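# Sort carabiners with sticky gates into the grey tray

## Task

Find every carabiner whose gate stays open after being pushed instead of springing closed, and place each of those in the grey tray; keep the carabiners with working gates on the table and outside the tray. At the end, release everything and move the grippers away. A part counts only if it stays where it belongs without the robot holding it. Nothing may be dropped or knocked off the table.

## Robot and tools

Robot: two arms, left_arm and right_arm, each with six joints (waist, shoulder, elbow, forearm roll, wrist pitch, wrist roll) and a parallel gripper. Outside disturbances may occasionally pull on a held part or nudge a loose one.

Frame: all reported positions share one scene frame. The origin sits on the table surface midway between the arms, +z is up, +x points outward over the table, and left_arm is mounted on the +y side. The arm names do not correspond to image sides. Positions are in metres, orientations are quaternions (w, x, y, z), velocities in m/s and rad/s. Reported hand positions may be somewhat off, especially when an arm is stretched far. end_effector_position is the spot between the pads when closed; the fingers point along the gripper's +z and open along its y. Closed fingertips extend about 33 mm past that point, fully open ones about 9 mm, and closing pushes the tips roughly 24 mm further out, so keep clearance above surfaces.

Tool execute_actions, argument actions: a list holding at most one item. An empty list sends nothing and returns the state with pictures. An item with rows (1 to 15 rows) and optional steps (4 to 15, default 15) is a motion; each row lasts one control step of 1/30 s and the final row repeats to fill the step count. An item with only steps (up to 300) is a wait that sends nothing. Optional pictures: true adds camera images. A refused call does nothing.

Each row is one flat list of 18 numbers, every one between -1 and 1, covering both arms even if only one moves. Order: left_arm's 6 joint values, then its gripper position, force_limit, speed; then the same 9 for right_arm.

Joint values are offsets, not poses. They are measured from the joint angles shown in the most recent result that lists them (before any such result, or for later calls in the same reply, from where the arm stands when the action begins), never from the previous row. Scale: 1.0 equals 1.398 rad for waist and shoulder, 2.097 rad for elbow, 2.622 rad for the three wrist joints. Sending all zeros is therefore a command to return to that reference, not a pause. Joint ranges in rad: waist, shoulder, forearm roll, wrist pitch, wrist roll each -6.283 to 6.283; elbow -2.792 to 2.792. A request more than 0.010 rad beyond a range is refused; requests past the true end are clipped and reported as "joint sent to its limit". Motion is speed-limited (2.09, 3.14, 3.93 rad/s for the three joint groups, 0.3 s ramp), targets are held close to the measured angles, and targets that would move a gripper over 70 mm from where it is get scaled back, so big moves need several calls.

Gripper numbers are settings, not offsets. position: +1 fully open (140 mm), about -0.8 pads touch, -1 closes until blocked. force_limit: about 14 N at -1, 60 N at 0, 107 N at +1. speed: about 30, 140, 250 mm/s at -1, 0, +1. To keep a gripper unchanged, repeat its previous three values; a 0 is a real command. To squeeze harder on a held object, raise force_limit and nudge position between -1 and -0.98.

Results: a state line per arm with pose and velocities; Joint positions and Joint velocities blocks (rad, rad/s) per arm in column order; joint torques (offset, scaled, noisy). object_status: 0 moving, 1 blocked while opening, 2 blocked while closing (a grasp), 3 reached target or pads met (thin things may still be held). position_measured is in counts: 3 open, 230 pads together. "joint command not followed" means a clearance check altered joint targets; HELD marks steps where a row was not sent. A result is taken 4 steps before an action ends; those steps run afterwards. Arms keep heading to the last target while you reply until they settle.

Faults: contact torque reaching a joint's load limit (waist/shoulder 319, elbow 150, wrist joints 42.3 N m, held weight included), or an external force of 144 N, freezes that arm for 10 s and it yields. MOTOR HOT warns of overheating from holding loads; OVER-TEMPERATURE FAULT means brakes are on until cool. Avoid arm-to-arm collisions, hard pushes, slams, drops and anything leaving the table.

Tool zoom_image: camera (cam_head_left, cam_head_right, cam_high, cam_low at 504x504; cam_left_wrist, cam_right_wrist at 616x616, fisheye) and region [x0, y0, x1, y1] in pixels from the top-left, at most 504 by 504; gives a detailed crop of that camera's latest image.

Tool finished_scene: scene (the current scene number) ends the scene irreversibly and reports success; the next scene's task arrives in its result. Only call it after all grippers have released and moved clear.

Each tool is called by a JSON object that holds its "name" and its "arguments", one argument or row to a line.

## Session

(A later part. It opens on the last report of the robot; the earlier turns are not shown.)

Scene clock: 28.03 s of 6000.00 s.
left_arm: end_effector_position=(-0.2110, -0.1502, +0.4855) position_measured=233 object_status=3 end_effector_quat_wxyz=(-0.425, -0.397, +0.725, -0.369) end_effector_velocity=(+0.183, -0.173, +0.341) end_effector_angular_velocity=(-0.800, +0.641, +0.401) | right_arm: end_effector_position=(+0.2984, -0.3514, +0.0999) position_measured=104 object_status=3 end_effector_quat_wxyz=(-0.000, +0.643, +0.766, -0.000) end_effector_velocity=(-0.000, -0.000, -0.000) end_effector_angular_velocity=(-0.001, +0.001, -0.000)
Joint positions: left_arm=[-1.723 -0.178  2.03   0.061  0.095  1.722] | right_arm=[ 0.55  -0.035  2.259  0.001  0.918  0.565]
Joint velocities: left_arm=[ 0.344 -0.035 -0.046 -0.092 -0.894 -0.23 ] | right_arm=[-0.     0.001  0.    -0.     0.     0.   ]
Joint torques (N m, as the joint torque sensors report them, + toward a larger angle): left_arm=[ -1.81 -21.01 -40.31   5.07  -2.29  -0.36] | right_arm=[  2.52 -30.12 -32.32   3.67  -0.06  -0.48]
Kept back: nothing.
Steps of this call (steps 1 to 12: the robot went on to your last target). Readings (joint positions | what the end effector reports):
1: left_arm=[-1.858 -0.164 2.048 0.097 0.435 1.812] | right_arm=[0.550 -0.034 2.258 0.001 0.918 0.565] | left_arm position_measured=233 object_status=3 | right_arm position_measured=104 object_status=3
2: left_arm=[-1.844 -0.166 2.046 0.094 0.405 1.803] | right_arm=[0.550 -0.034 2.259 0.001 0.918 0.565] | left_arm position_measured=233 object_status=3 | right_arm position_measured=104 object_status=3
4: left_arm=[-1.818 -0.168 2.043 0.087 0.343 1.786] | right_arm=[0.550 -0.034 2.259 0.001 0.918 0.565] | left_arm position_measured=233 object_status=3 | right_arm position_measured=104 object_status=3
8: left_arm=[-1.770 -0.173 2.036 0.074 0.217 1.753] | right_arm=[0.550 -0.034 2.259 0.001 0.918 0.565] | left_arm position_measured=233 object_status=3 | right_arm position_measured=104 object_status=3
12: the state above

{"name": "execute_actions", "arguments": {
  "actions": [
    {"rows":[[0.383,0.358,0.152,-0.023,-0.222,-0.058,-1,0,0,0,0,0,0,0,0,0.2,-0.5,0]],"steps":15}
  ]
}}

{"name": "execute_actions", "arguments": {
  "actions": [
    {"steps":20}
  ],
  "pictures": true
}}

Scene clock: 28.67 s of 6000.00 s.
left_arm: end_effector_position=(-0.0767, -0.2263, +0.4767) position_measured=233 object_status=3 end_effector_quat_wxyz=(+0.471, +0.471, -0.606, +0.435) end_effector_velocity=(+0.211, -0.084, -0.390) end_effector_angular_velocity=(+0.376, +0.014, +0.296) | right_arm: end_effector_position=(+0.2984, -0.3514, +0.0999) position_measured=104 object_status=3 end_effector_quat_wxyz=(-0.000, +0.643, +0.766, -0.000) end_effector_velocity=(-0.000, -0.000, -0.001) end_effector_angular_velocity=(-0.000, +0.001, -0.000)
Joint positions: left_arm=[-1.521 -0.084  2.087  0.026 -0.254  1.632] | right_arm=[ 0.55  -0.035  2.259  0.001  0.918  0.565]
Joint velocities: left_arm=[ 0.283  0.345  0.222 -0.021 -0.198 -0.054] | right_arm=[-0.     0.     0.001  0.001 -0.    -0.001]
Joint torques (N m, as the joint torque sensors report them, + toward a larger angle): left_arm=[ -1.7  -30.36 -38.     4.4   -1.87   0.  ] | right_arm=[  2.67 -30.07 -32.03   3.48  -0.14  -0.27]
Steps of this call (steps 1 to 8: the robot went on to your last target; steps 9 to 19: the first 11 steps of this action). Readings (joint positions | what the end effector reports):
9: left_arm=[-1.620 -0.188 2.016 0.034 -0.173 1.653] | right_arm=[0.550 -0.035 2.259 0.001 0.918 0.565] | left_arm position_measured=233 object_status=3 | right_arm position_measured=104 object_status=3
10: left_arm=[-1.609 -0.187 2.016 0.032 -0.196 1.647] | right_arm=[0.550 -0.035 2.259 0.001 0.918 0.565] | left_arm position_measured=233 object_status=3 | right_arm position_measured=104 object_status=3
12: left_arm=[-1.590 -0.165 2.032 0.031 -0.208 1.645] | right_arm=[0.550 -0.035 2.259 0.001 0.918 0.565] | left_arm position_measured=233 object_status=3 | right_arm position_measured=104 object_status=3
16: left_arm=[-1.550 -0.119 2.065 0.028 -0.234 1.638] | right_arm=[0.550 -0.035 2.259 0.001 0.918 0.565] | left_arm position_measured=233 object_status=3 | right_arm position_measured=104 object_status=3
19: the state above

Scene clock: 29.33 s of 6000.00 s.
left_arm: end_effector_position=(+0.0764, -0.2232, +0.2154) position_measured=233 object_status=3 end_effector_quat_wxyz=(+0.368, +0.595, -0.596, +0.393) end_effector_velocity=(+0.229, +0.094, -0.376) end_effector_angular_velocity=(+0.383, +0.081, +0.334) | right_arm: end_effector_position=(+0.2984, -0.3514, +0.0999) position_measured=104 object_status=3 end_effector_quat_wxyz=(-0.000, +0.643, +0.766, -0.000) end_effector_velocity=(-0.000, +0.000, -0.001) end_effector_angular_velocity=(-0.001, +0.001, +0.000)
Joint positions: left_arm=[-1.326  0.154  2.24   0.011 -0.391  1.596] | right_arm=[ 0.55  -0.035  2.259  0.001  0.918  0.565]
Joint velocities: left_arm=[ 0.297  0.361  0.231 -0.021 -0.206 -0.056] | right_arm=[ 0.     0.002 -0.     0.     0.    -0.   ]
Joint torques (N m, as the joint torque sensors report them, + toward a larger angle): left_arm=[  0.12 -40.33 -28.38   4.09  -2.08   0.22] | right_arm=[  3.8  -30.88 -31.55   3.38  -0.19  -0.06]
Kept back: nothing.
Steps of this call (steps 1 to 4: the last 4 steps of your previous action; steps 5 to 20: the robot went on to your last target). Readings (joint positions | what the end effector reports):
1: left_arm=[-1.511 -0.072 2.095 0.025 -0.261 1.630] | right_arm=[0.550 -0.035 2.259 0.001 0.918 0.565] | left_arm position_measured=233 object_status=3 | right_arm position_measured=104 object_status=3
2: left_arm=[-1.502 -0.060 2.102 0.024 -0.268 1.629] | right_arm=[0.550 -0.035 2.259 0.001 0.918 0.565] | left_arm position_measured=233 object_status=3 | right_arm position_measured=104 object_status=3
4: left_arm=[-1.482 -0.037 2.117 0.023 -0.281 1.625] | right_arm=[0.550 -0.035 2.259 0.001 0.918 0.565] | left_arm position_measured=233 object_status=3 | right_arm position_measured=104 object_status=3
8: left_arm=[-1.444 0.010 2.148 0.020 -0.308 1.618] | right_arm=[0.550 -0.035 2.259 0.001 0.918 0.565] | left_arm position_measured=233 object_status=3 | right_arm position_measured=104 object_status=3
20: the state above

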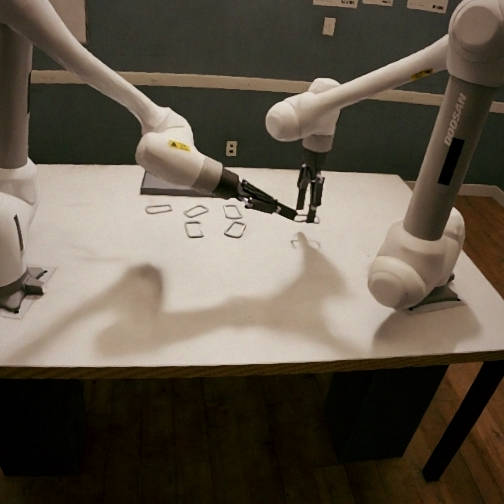

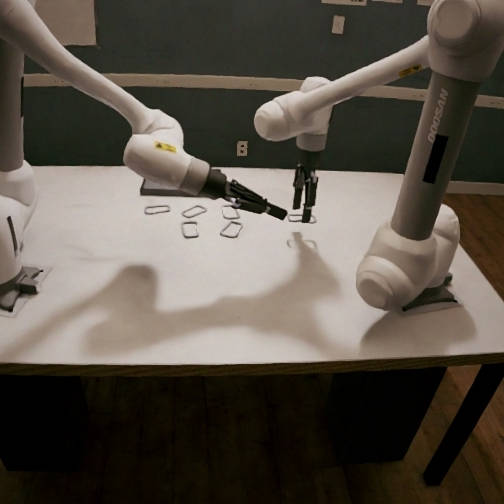

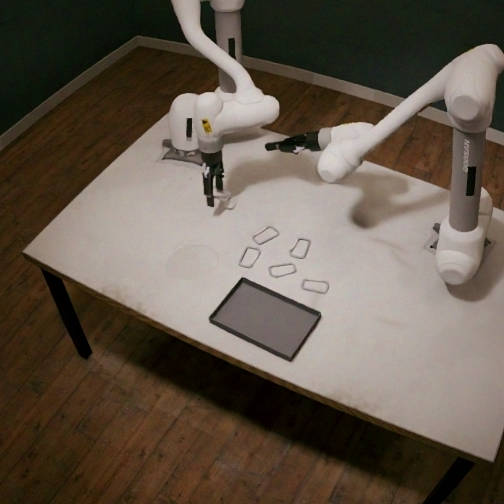

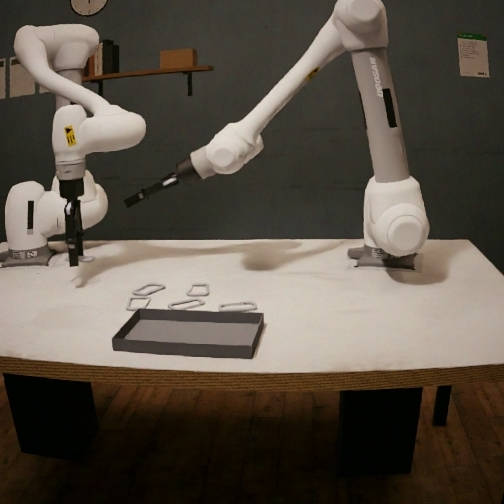

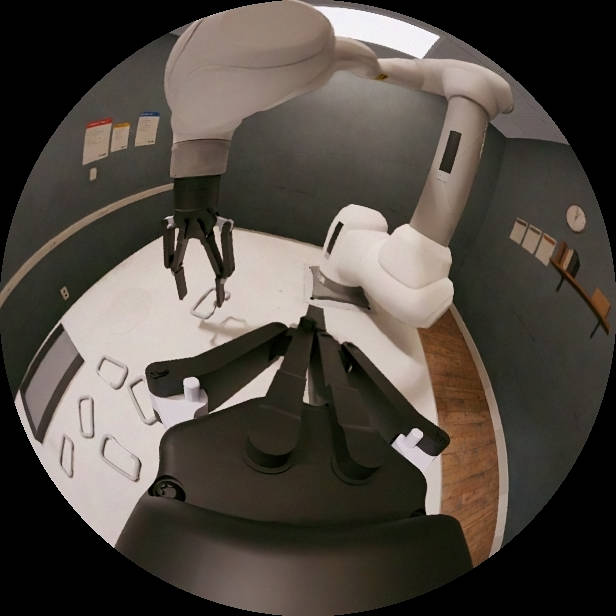

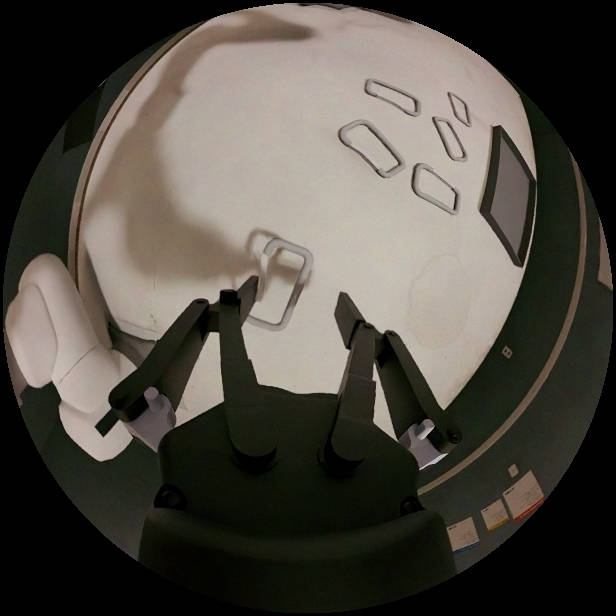

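{"name": "execute_actions", "arguments": {
  "actions": [
    {"steps":18}
  ],
  "pictures": true
}}

Scene clock: 29.93 s of 6000.00 s.
left_arm: end_effector_position=(+0.1738, -0.1534, +0.0516) position_measured=233 object_status=3 end_effector_quat_wxyz=(+0.297, +0.680, -0.571, +0.353) end_effector_velocity=(+0.006, +0.007, -0.011) end_effector_angular_velocity=(+0.013, +0.005, +0.011) | right_arm: end_effector_position=(+0.2984, -0.3514, +0.0999) position_measured=104 object_status=3 end_effector_quat_wxyz=(-0.000, +0.643, +0.766, -0.000) end_effector_velocity=(-0.000, -0.000, -0.001) end_effector_angular_velocity=(-0.001, +0.002, -0.001)
Joint positions: left_arm=[-1.188  0.322  2.348  0.001 -0.487  1.57 ] | right_arm=[ 0.55  -0.035  2.259  0.001  0.918  0.565]
Joint velocities: left_arm=[ 0.009  0.012  0.008 -0.    -0.007 -0.003] | right_arm=[-0.     0.002  0.     0.     0.     0.   ]
Joint torques (N m, as the joint torque sensors report them, + toward a larger angle): left_arm=[  0.44 -54.93 -19.85   3.1   -2.15  -0.05] | right_arm=[  4.41 -30.78 -31.96   3.73  -0.09  -0.02]
Kept back: nothing.
Steps of this call (steps 1 to 18: the robot went on to your last target). Readings (joint positions | what the end effector reports):
1: left_arm=[-1.316 0.166 2.248 0.010 -0.398 1.594] | right_arm=[0.550 -0.035 2.259 0.001 0.918 0.565] | left_arm position_measured=233 object_status=3 | right_arm position_measured=104 object_status=3
2: left_arm=[-1.306 0.179 2.256 0.010 -0.405 1.592] | right_arm=[0.550 -0.035 2.259 0.001 0.918 0.565] | left_arm position_measured=233 object_status=3 | right_arm position_measured=104 object_status=3
4: left_arm=[-1.286 0.203 2.272 0.008 -0.419 1.588] | right_arm=[0.550 -0.035 2.259 0.001 0.918 0.565] | left_arm position_measured=233 object_status=3 | right_arm position_measured=104 object_status=3
8: left_arm=[-1.245 0.253 2.304 0.005 -0.447 1.580] | right_arm=[0.550 -0.035 2.259 0.001 0.918 0.565] | left_arm position_measured=233 object_status=3 | right_arm position_measured=104 object_status=3
18: the state above

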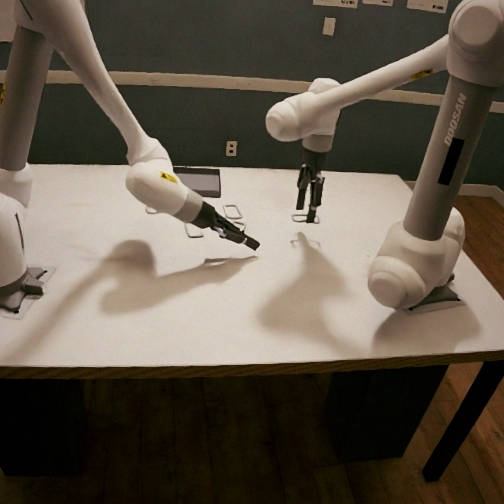

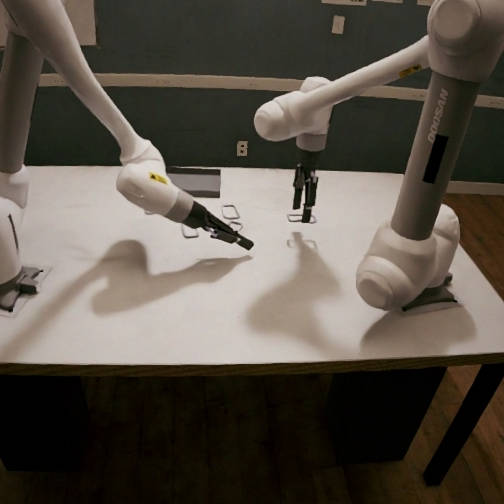

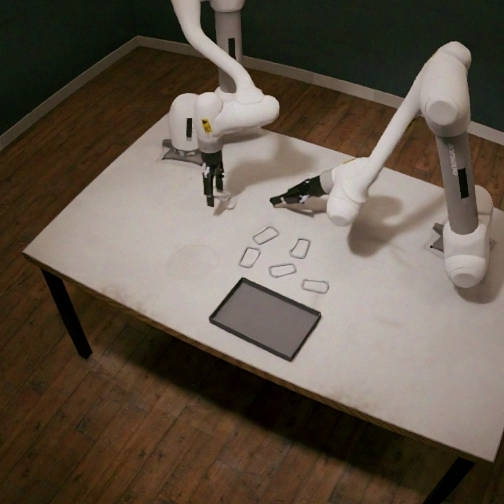

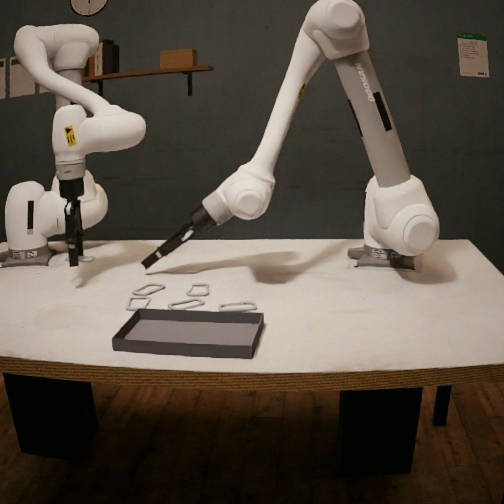

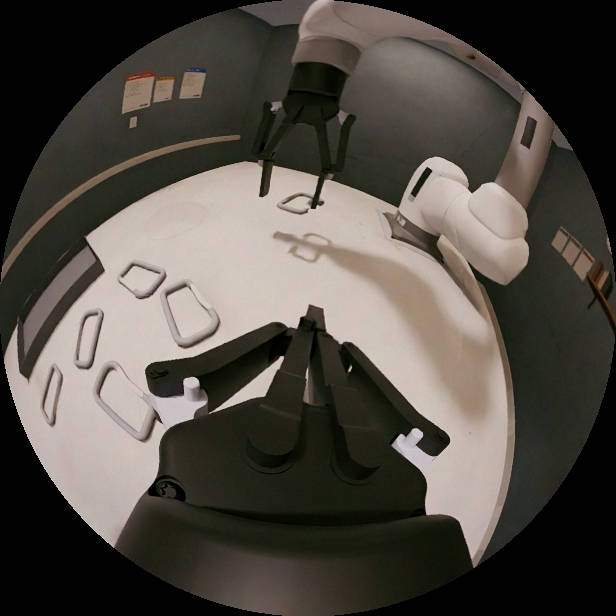

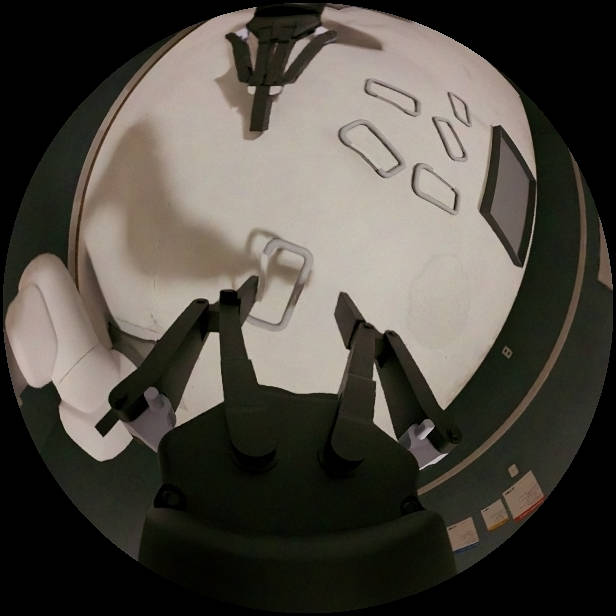

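{"name": "execute_actions", "arguments": {
  "actions": [
    {"rows":[[0,0.026,0.003,0,-0.017,0,-1,0,0,0.23,0.10,-0.003,0,-0.051,0.122,0.2,-0.5,0]],"steps":15}
  ]
}}

{"name": "execute_actions", "arguments": {
  "actions": [
    {"steps":12}
  ],
  "pictures": true
}}

Scene clock: 30.90 s of 6000.00 s.
left_arm: end_effector_position=(+0.1739, -0.1535, +0.0344) position_measured=233 object_status=3 end_effector_quat_wxyz=(+0.297, +0.679, -0.570, +0.354) end_effector_velocity=(-0.001, -0.000, -0.002) end_effector_angular_velocity=(-0.001, +0.000, -0.001) | right_arm: end_effector_position=(+0.2380, -0.2732, +0.0595) position_measured=104 object_status=3 end_effector_quat_wxyz=(-0.000, +0.643, +0.766, +0.000) end_effector_velocity=(-0.247, +0.244, -0.143) end_effector_angular_velocity=(-0.002, +0.001, +0.009)
Joint positions: left_arm=[-1.188  0.358  2.354  0.001 -0.531  1.57 ] | right_arm=[0.773 0.062 2.254 0.001 0.825 0.786]
Joint velocities: left_arm=[-0.001  0.004  0.001  0.001 -0.006 -0.001] | right_arm=[ 0.761  0.332 -0.016 -0.    -0.314  0.752]
Joint torques (N m, as the joint torque sensors report them, + toward a larger angle): left_arm=[  0.02 -55.35 -18.65   2.58  -1.82   0.01] | right_arm=[  6.58 -38.11 -29.54   3.37  -0.13  -0.4 ]
Steps of this call (steps 1 to 15: the robot went on to your last target; steps 16 to 18: nothing new was sent; steps 19 to 29: the first 11 steps of this action). Readings (joint positions | what the end effector reports):
19: left_arm=[-1.188 0.323 2.349 0.001 -0.487 1.570] | right_arm=[0.550 -0.035 2.259 0.001 0.918 0.565] | left_arm position_measured=233 object_status=3 | right_arm position_measured=104 object_status=3
20: left_arm=[-1.188 0.326 2.349 0.001 -0.492 1.570] | right_arm=[0.554 -0.033 2.259 0.001 0.916 0.568] | left_arm position_measured=233 object_status=3 | right_arm position_measured=104 object_status=3
22: left_arm=[-1.188 0.345 2.352 0.001 -0.514 1.570] | right_arm=[0.583 -0.020 2.258 0.001 0.904 0.598] | left_arm position_measured=233 object_status=3 | right_arm position_measured=104 object_status=3
26: left_arm=[-1.188 0.357 2.354 0.001 -0.530 1.570] | right_arm=[0.695 0.028 2.256 0.001 0.857 0.709] | left_arm position_measured=233 object_status=3 | right_arm position_measured=104 object_status=3
29: the state above

Scene clock: 31.30 s of 6000.00 s.
left_arm: end_effector_position=(+0.1739, -0.1535, +0.0342) position_measured=233 object_status=3 end_effector_quat_wxyz=(+0.297, +0.679, -0.570, +0.354) end_effector_velocity=(-0.001, -0.000, -0.001) end_effector_angular_velocity=(+0.001, +0.000, -0.001) | right_arm: end_effector_position=(+0.2040, -0.2433, +0.0408) position_measured=104 object_status=3 end_effector_quat_wxyz=(-0.000, +0.643, +0.766, -0.000) end_effector_velocity=(-0.001, +0.001, -0.000) end_effector_angular_velocity=(+0.001, -0.000, -0.000)
Joint positions: left_arm=[-1.188  0.358  2.354  0.001 -0.531  1.57 ] | right_arm=[0.871 0.105 2.252 0.001 0.784 0.884]
Joint velocities: left_arm=[-0.001  0.001  0.     0.001 -0.    -0.001] | right_arm=[ 0.003  0.002 -0.001  0.    -0.002  0.003]
Joint torques (N m, as the joint torque sensors report them, + toward a larger angle): left_arm=[  0.04 -53.87 -18.16   2.64  -2.01   0.03] | right_arm=[  2.65 -41.38 -27.53   3.22  -0.1    0.26]
Kept back: nothing.
Steps of this call (steps 1 to 4: the last 4 steps of your previous action; steps 5 to 12: the robot went on to your last target). Readings (joint positions | what the end effector reports):
1: left_arm=[-1.188 0.358 2.354 0.001 -0.531 1.570] | right_arm=[0.798 0.073 2.254 0.001 0.815 0.811] | left_arm position_measured=233 object_status=3 | right_arm position_measured=104 object_status=3
2: left_arm=[-1.188 0.358 2.354 0.001 -0.531 1.570] | right_arm=[0.821 0.083 2.253 0.001 0.805 0.834] | left_arm position_measured=233 object_status=3 | right_arm position_measured=104 object_status=3
4: left_arm=[-1.188 0.358 2.354 0.001 -0.531 1.570] | right_arm=[0.854 0.098 2.253 0.001 0.791 0.867] | left_arm position_measured=233 object_status=3 | right_arm position_measured=104 object_status=3
8: left_arm=[-1.188 0.358 2.354 0.001 -0.531 1.570] | right_arm=[0.870 0.105 2.252 0.001 0.785 0.883] | left_arm position_measured=233 object_status=3 | right_arm position_measured=104 object_status=3
12: the state above

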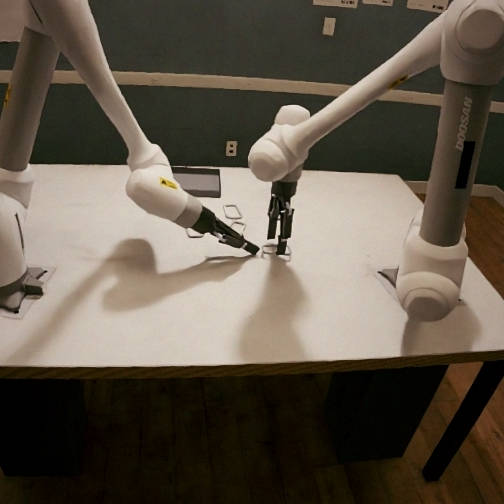

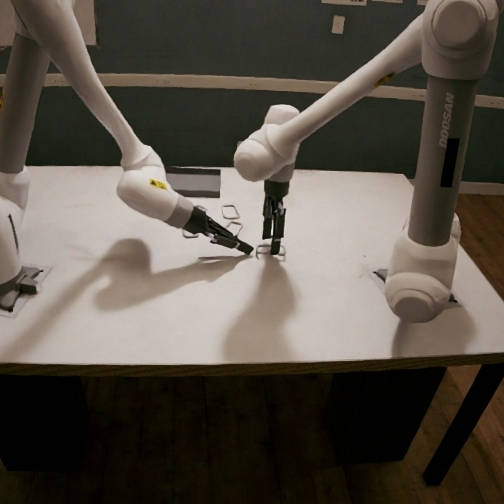

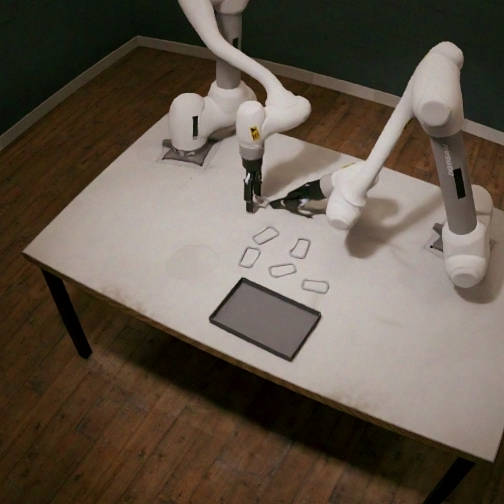

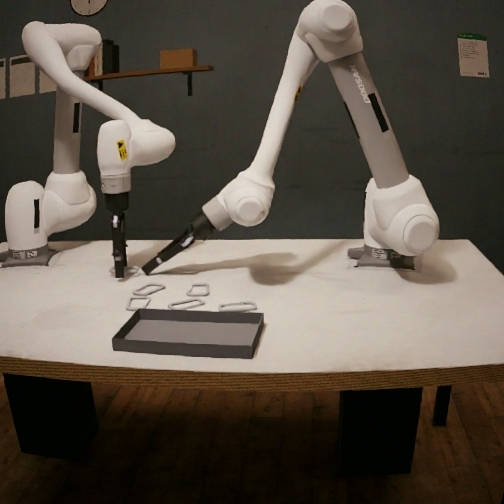

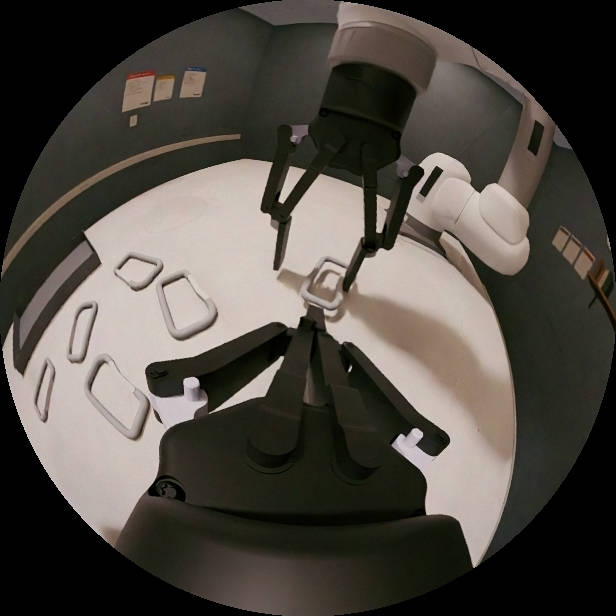

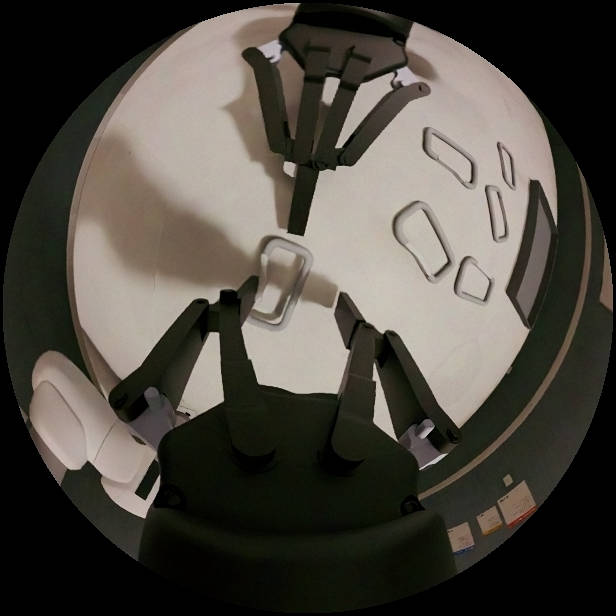

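{"name": "execute_actions", "arguments": {
  "actions": [
    {"rows":[[0,0,0,0,0,0,-1,0,0,0.02,0.016,-0.0125,0,0.0017,0.01,0.2,-0.5,0],[0,0,0,0,0,0,-1,0,0,0.02,0.016,-0.0125,0,0.0017,0.01,0.2,-0.5,0],[0,0,0,0,0,0,-1,0,0,0.02,0.016,-0.0125,0,0.0017,0.01,0.2,-0.5,0],[0,0,0,0,0,0,-1,0,0,0.02,0.016,-0.0125,0,0.0017,0.01,0.2,-0.5,0],[0,0,0,0,0,0,-1,0,0,0.039,0.0315,-0.025,0,0.0034,0.021,0.2,-0.5,0]],"steps":15}
  ],
  "pictures": true
}}

{"name": "zoom_image", "arguments": {
  "camera": "cam_right_wrist",
  "region": [200, 180, 400, 380]
}}

Scene clock: 32.00 s of 6000.00 s.
left_arm: end_effector_position=(+0.1738, -0.1535, +0.0342) position_measured=233 object_status=3 end_effector_quat_wxyz=(+0.297, +0.679, -0.570, +0.354) end_effector_velocity=(+0.001, -0.000, +0.001) end_effector_angular_velocity=(-0.002, -0.001, +0.001) | right_arm: end_effector_position=(+0.1947, -0.2076, +0.0406) position_measured=104 object_status=3 end_effector_quat_wxyz=(-0.000, +0.643, +0.766, -0.000) end_effector_velocity=(-0.006, +0.020, +0.001) end_effector_angular_velocity=(+0.001, -0.000, -0.004)
Joint positions: left_arm=[-1.188  0.358  2.354  0.001 -0.531  1.57 ] | right_arm=[0.924 0.148 2.202 0.001 0.793 0.937]
Joint velocities: left_arm=[ 0.002 -0.001 -0.     0.001 -0.     0.   ] | right_arm=[ 0.029  0.021 -0.028  0.     0.006  0.033]
Joint torques (N m, as the joint torque sensors report them, + toward a larger angle): left_arm=[ -0.22 -54.13 -18.44   2.61  -1.87  -0.02] | right_arm=[  1.76 -47.18 -27.52   2.99  -0.33  -0.79]
Steps of this call (steps 1 to 10: the robot went on to your last target; steps 11 to 21: the first 11 steps of this action). Readings (joint positions | what the end effector reports):
11: left_arm=[-1.188 0.358 2.354 0.001 -0.531 1.570] | right_arm=[0.871 0.105 2.252 0.001 0.784 0.884] | left_arm position_measured=233 object_status=3 | right_arm position_measured=104 object_status=3
12: left_arm=[-1.188 0.358 2.354 0.001 -0.531 1.570] | right_arm=[0.875 0.108 2.249 0.001 0.784 0.888] | left_arm position_measured=233 object_status=3 | right_arm position_measured=104 object_status=3
14: left_arm=[-1.188 0.358 2.354 0.001 -0.531 1.570] | right_arm=[0.889 0.120 2.235 0.001 0.787 0.901] | left_arm position_measured=233 object_status=3 | right_arm position_measured=104 object_status=3
18: left_arm=[-1.188 0.358 2.355 0.001 -0.531 1.570] | right_arm=[0.915 0.141 2.210 0.001 0.791 0.928] | left_arm position_measured=233 object_status=3 | right_arm position_measured=104 object_status=3
21: the state above

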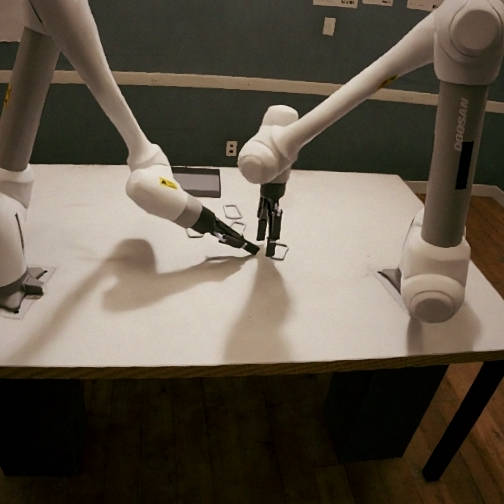

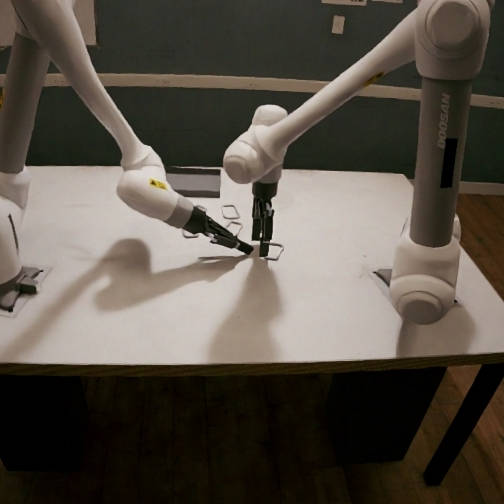

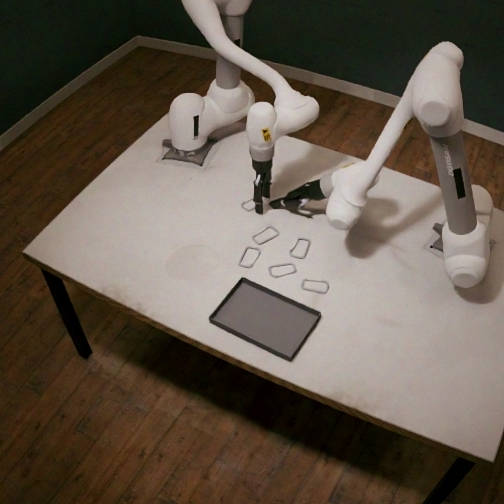

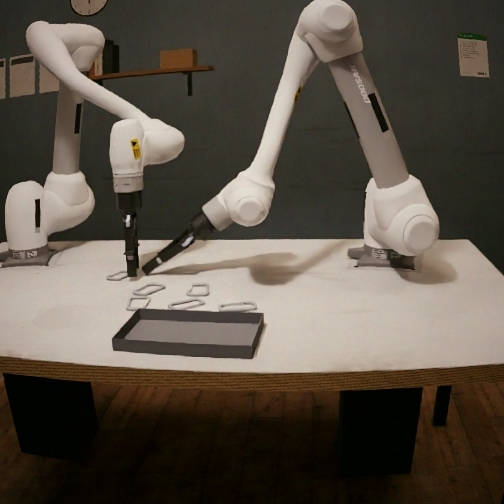

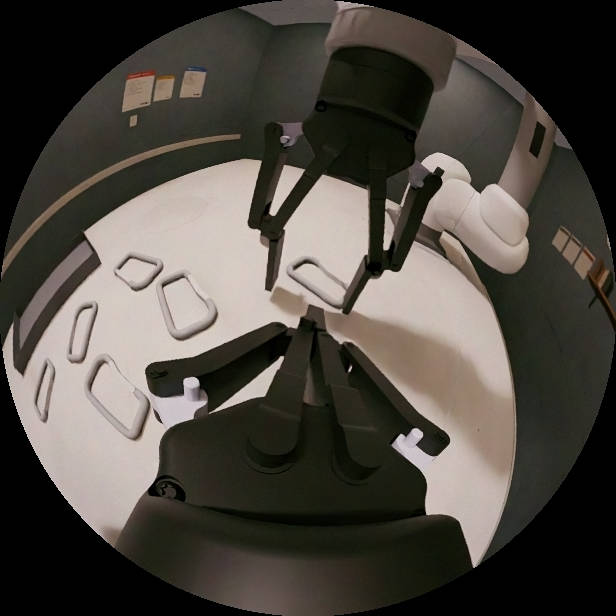

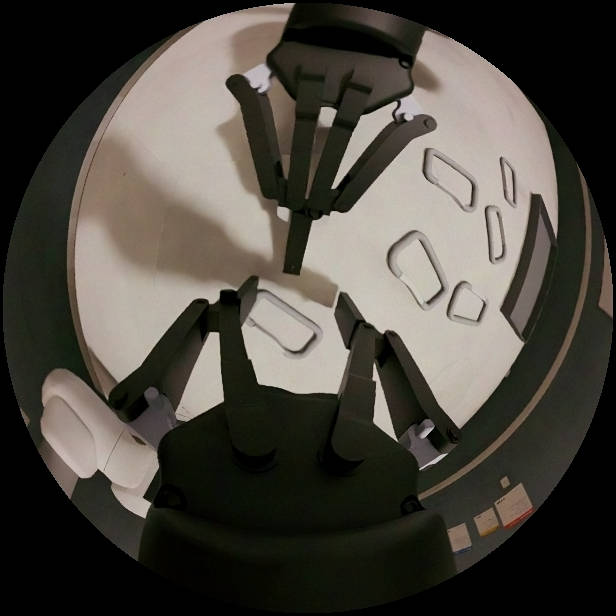

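Region (200, 180, 400, 380) of cam_right_wrist's 616x616 image, scaled by 2.520, with more detail than that image has.

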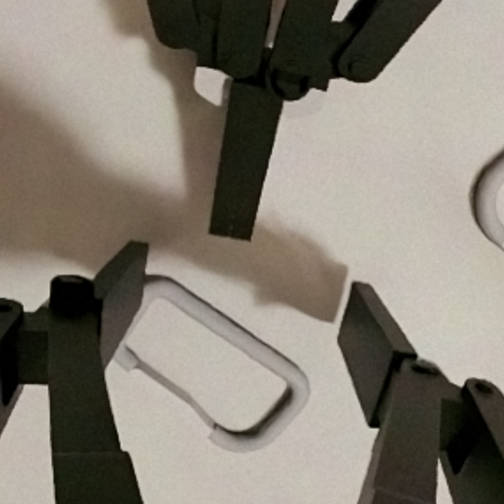

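{"name": "execute_actions", "arguments": {
  "actions": [
    {"rows":[[-0.2,-0.1,-0.02,0,0.1,0,-1,0,0,0,-0.039,-0.015,0,0.033,0,0.2,-0.5,0],[-0.2,-0.1,-0.02,0,0.1,0,-1,0,0,0,-0.039,-0.015,0,0.033,0,0.2,-0.5,0],[-0.2,-0.1,-0.02,0,0.1,0,-1,0,0,0,-0.039,-0.015,0,0.033,0,0.2,-0.5,0],[-0.2,-0.1,-0.02,0,0.1,0,-1,0,0,0,-0.039,-0.015,0,0.033,0,0.2,-0.5,0],[-0.2,-0.1,-0.02,0,0.1,0,-1,0,0,0,-0.039,-0.015,0,0.033,0,0.2,-0.5,0],[-0.3,-0.2,-0.04,0,0.2,0,-1,0,0,0,-0.039,-0.015,0,0.033,0,0.2,-0.5,0],[-0.3,-0.2,-0.04,0,0.2,0,-1,0,0,0,-0.039,-0.015,0,0.033,0,0.2,-0.5,0],[-0.867,-0.328,-0.073,0,0.584,0,-1,0,0,-0.024,0.21,-0.23,0,0.072,-0.605,0.2,-0.5,0]],"steps":15}
  ]
}}

{"name": "execute_actions", "arguments": {
  "actions": [
    {"steps":25}
  ],
  "pictures": true
}}

{"name": "zoom_image", "arguments": {
  "camera": "cam_right_wrist",
  "region": [200, 180, 420, 400]
}}

Scene clock: 32.97 s of 6000.00 s.
left_arm: end_effector_position=(+0.0551, -0.1618, +0.0734) position_measured=233 object_status=3 end_effector_quat_wxyz=(+0.303, +0.641, -0.636, +0.306) end_effector_velocity=(-0.384, +0.050, +0.149) end_effector_angular_velocity=(+0.406, +0.004, -0.536) | right_arm: end_effector_position=(+0.2035, -0.1920, +0.0825) position_measured=104 object_status=3 end_effector_quat_wxyz=(-0.000, +0.619, +0.785, +0.000) end_effector_velocity=(+0.190, +0.326, +0.039) end_effector_angular_velocity=(+0.015, -0.008, +1.189)
Joint positions: left_arm=[-1.354  0.251  2.321  0.001 -0.32   1.57 ] | right_arm=[0.921 0.119 2.136 0.001 0.887 0.874]
Joint velocities: left_arm=[-0.538 -0.455 -0.154 -0.     1.015 -0.002] | right_arm=[-0.05   0.5   -0.674 -0.001  0.157 -1.238]
Joint torques (N m, as the joint torque sensors report them, + toward a larger angle): left_arm=[ -0.02 -43.89 -21.63   3.02  -2.32  -0.01] | right_arm=[ -5.67 -17.48 -42.67   4.36  -0.98   0.05]
Steps of this call (steps 1 to 4: the last 4 steps of your previous action; steps 5 to 15: the robot went on to your last target; steps 16 to 18: nothing new was sent; steps 19 to 29: the first 11 steps of this action). Readings (joint positions | what the end effector reports):
19: left_arm=[-1.188 0.358 2.354 0.001 -0.531 1.570] | right_arm=[0.926 0.149 2.200 0.001 0.793 0.939] | left_arm position_measured=233 object_status=3 | right_arm position_measured=104 object_status=3
20: left_arm=[-1.192 0.357 2.354 0.001 -0.529 1.570] | right_arm=[0.926 0.146 2.198 0.001 0.799 0.939] | left_arm position_measured=233 object_status=3 | right_arm position_measured=104 object_status=3
22: left_arm=[-1.221 0.342 2.349 0.001 -0.501 1.570] | right_arm=[0.925 0.121 2.185 0.001 0.837 0.939] | left_arm position_measured=233 object_status=3 | right_arm position_measured=104 object_status=3
26: left_arm=[-1.301 0.297 2.336 0.001 -0.417 1.570] | right_arm=[0.924 0.096 2.171 0.001 0.875 0.937] | left_arm position_measured=233 object_status=3 | right_arm position_measured=104 object_status=3
29: the state above

Scene clock: 33.80 s of 6000.00 s.
left_arm: end_effector_position=(-0.0094, -0.1452, +0.0927) position_measured=233 object_status=3 end_effector_quat_wxyz=(+0.290, +0.622, -0.677, +0.266) end_effector_velocity=(-0.001, +0.000, -0.001) end_effector_angular_velocity=(+0.001, +0.001, -0.001) | right_arm: end_effector_position=(+0.2312, -0.1455, +0.0843) position_measured=104 object_status=3 end_effector_quat_wxyz=(-0.000, +0.541, +0.841, -0.000) end_effector_velocity=(-0.000, +0.000, -0.000) end_effector_angular_velocity=(-0.001, +0.001, -0.000)
Joint positions: left_arm=[-1.447  0.181  2.297  0.001 -0.146  1.57 ] | right_arm=[0.914 0.195 2.039 0.001 0.908 0.674]
Joint velocities: left_arm=[-0.002  0.001 -0.    -0.001 -0.    -0.   ] | right_arm=[ 0.001  0.001 -0.     0.     0.     0.001]
Joint torques (N m, as the joint torque sensors report them, + toward a larger angle): left_arm=[ -0.16 -43.93 -25.88   3.6   -1.65   0.04] | right_arm=[  3.59 -53.45 -31.5    3.59  -0.11   0.01]
Kept back: nothing.
Steps of this call (steps 1 to 4: the last 4 steps of your previous action; steps 5 to 15: the robot was to go on to your last target, HELD on every step; steps 16 to 25: nothing new was sent). Readings (joint positions | what the end effector reports):
1: left_arm=[-1.372 0.236 2.315 0.001 -0.285 1.570] | right_arm=[0.920 0.138 2.110 0.001 0.892 0.825] | left_arm position_measured=233 object_status=3 | right_arm position_measured=104 object_status=3
2: left_arm=[-1.391 0.221 2.311 0.001 -0.251 1.570] | right_arm=[0.918 0.159 2.085 0.001 0.897 0.774] | left_arm position_measured=233 object_status=3 | right_arm position_measured=104 object_status=3
4: left_arm=[-1.428 0.194 2.301 0.001 -0.181 1.570] | right_arm=[0.914 0.195 2.039 0.001 0.908 0.674] | left_arm position_measured=233 object_status=3 | right_arm position_measured=104 object_status=3
5: left_arm=[-1.447 0.181 2.297 0.001 -0.146 1.570] | right_arm=[0.914 0.197 2.038 0.001 0.908 0.671] | left_arm position_measured=233 object_status=3 | right_arm position_measured=104 object_status=3 HELD
6: left_arm=[-1.448 0.180 2.296 0.001 -0.144 1.570] | right_arm=[0.914 0.195 2.039 0.001 0.908 0.675] | left_arm position_measured=233 object_status=3 | right_arm position_measured=104 object_status=3 HELD
7: left_arm=[-1.447 0.181 2.297 0.001 -0.146 1.570] | right_arm=[0.914 0.195 2.039 0.001 0.908 0.675] | left_arm position_measured=233 object_status=3 | right_arm position_measured=104 object_status=3 HELD
8: left_arm=[-1.447 0.181 2.297 0.001 -0.146 1.570] | right_arm=[0.914 0.195 2.039 0.001 0.908 0.675] | left_arm position_measured=233 object_status=3 | right_arm position_measured=104 object_status=3 HELD
9: left_arm=[-1.447 0.181 2.297 0.001 -0.146 1.570] | right_arm=[0.914 0.195 2.039 0.001 0.908 0.675] | left_arm position_measured=233 object_status=3 | right_arm position_measured=104 object_status=3 HELD
10: left_arm=[-1.447 0.181 2.297 0.001 -0.146 1.570] | right_arm=[0.914 0.195 2.039 0.001 0.908 0.675] | left_arm position_measured=233 object_status=3 | right_arm position_measured=104 object_status=3 HELD
11: left_arm=[-1.447 0.181 2.297 0.001 -0.146 1.570] | right_arm=[0.914 0.195 2.039 0.001 0.908 0.675] | left_arm position_measured=233 object_status=3 | right_arm position_measured=104 object_status=3 HELD
12: left_arm=[-1.447 0.181 2.297 0.001 -0.146 1.570] | right_arm=[0.914 0.195 2.039 0.001 0.908 0.674] | left_arm position_measured=233 object_status=3 | right_arm position_measured=104 object_status=3 HELD
13: left_arm=[-1.447 0.181 2.297 0.001 -0.146 1.570] | right_arm=[0.914 0.195 2.039 0.001 0.908 0.674] | left_arm position_measured=233 object_status=3 | right_arm position_measured=104 object_status=3 HELD
14: left_arm=[-1.447 0.181 2.297 0.001 -0.146 1.570] | right_arm=[0.914 0.195 2.039 0.001 0.908 0.674] | left_arm position_measured=233 object_status=3 | right_arm position_measured=104 object_status=3 HELD
15: left_arm=[-1.447 0.181 2.297 0.001 -0.146 1.570] | right_arm=[0.914 0.195 2.039 0.001 0.908 0.674] | left_arm position_measured=233 object_status=3 | right_arm position_measured=104 object_status=3 HELD
25: the state above
A step was HELD (marked above), so your last target was given up. An arm can still carry out its HELD step.
joint command not followed: on one or more control steps a check withheld the commanded joint targets of the left arm, and it was not sent them on those steps.
cause: the commanded joint targets would bring a part of the robot too close to another arm (a part of this arm just beyond joint 4 (forearm roll) and a part of the other arm just beyond its joint 4 (forearm roll)); next, command targets that bring no part of the robot closer to that arm.
joint command not followed: on one or more control steps a check withheld the commanded joint targets of the right arm, and it was not sent them on those steps.
cause: the commanded joint targets would bring a part of the robot too close to another arm (a part of this arm just beyond joint 4 (forearm roll) and a part of the other arm just beyond its joint 4 (forearm roll)); next, command targets that bring no part of the robot closer to that arm.

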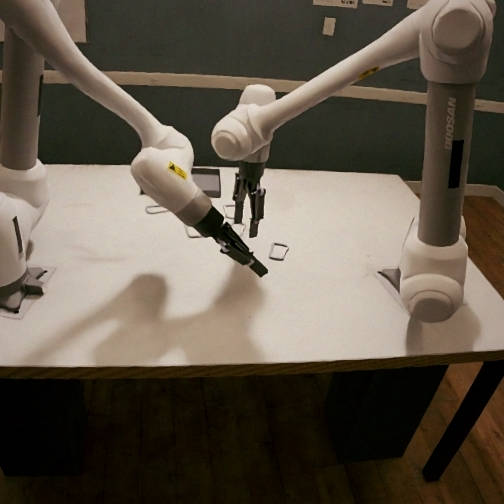

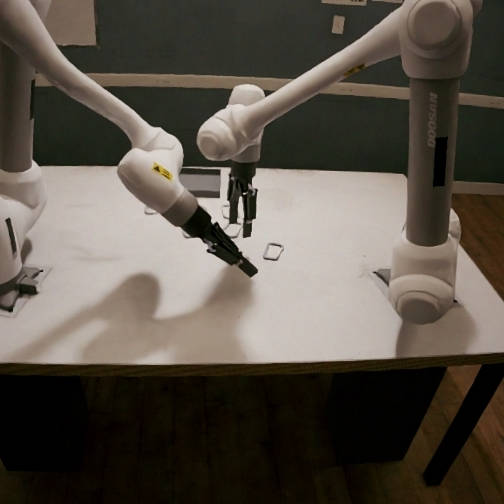

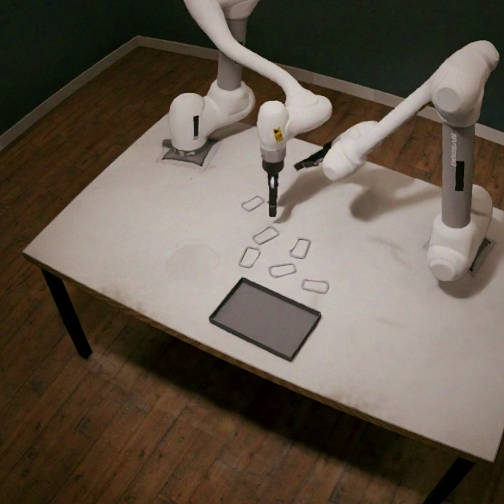

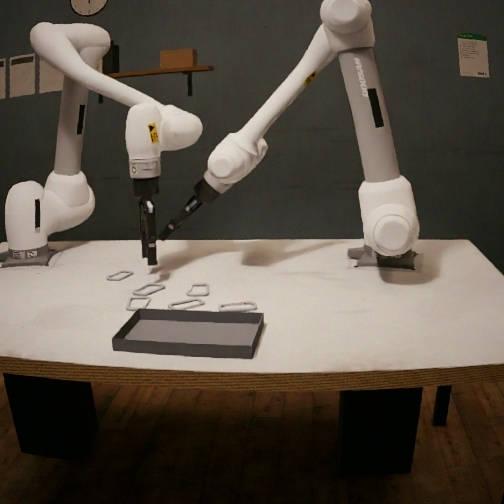

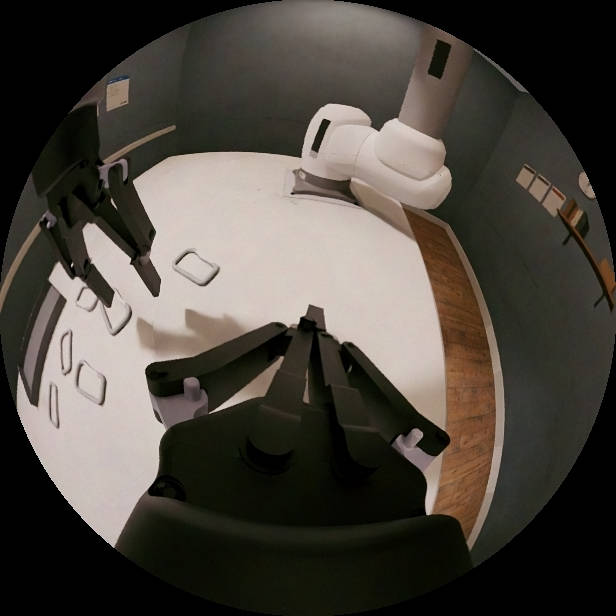

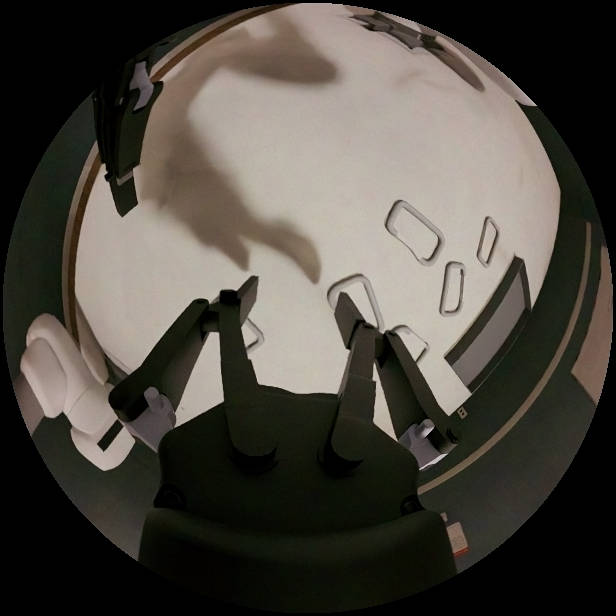

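Region (200, 180, 420, 400) of cam_right_wrist's 616x616 image, scaled by 2.291, with more detail than that image has.

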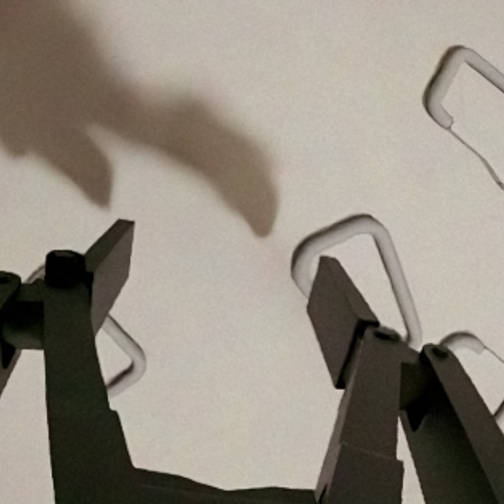

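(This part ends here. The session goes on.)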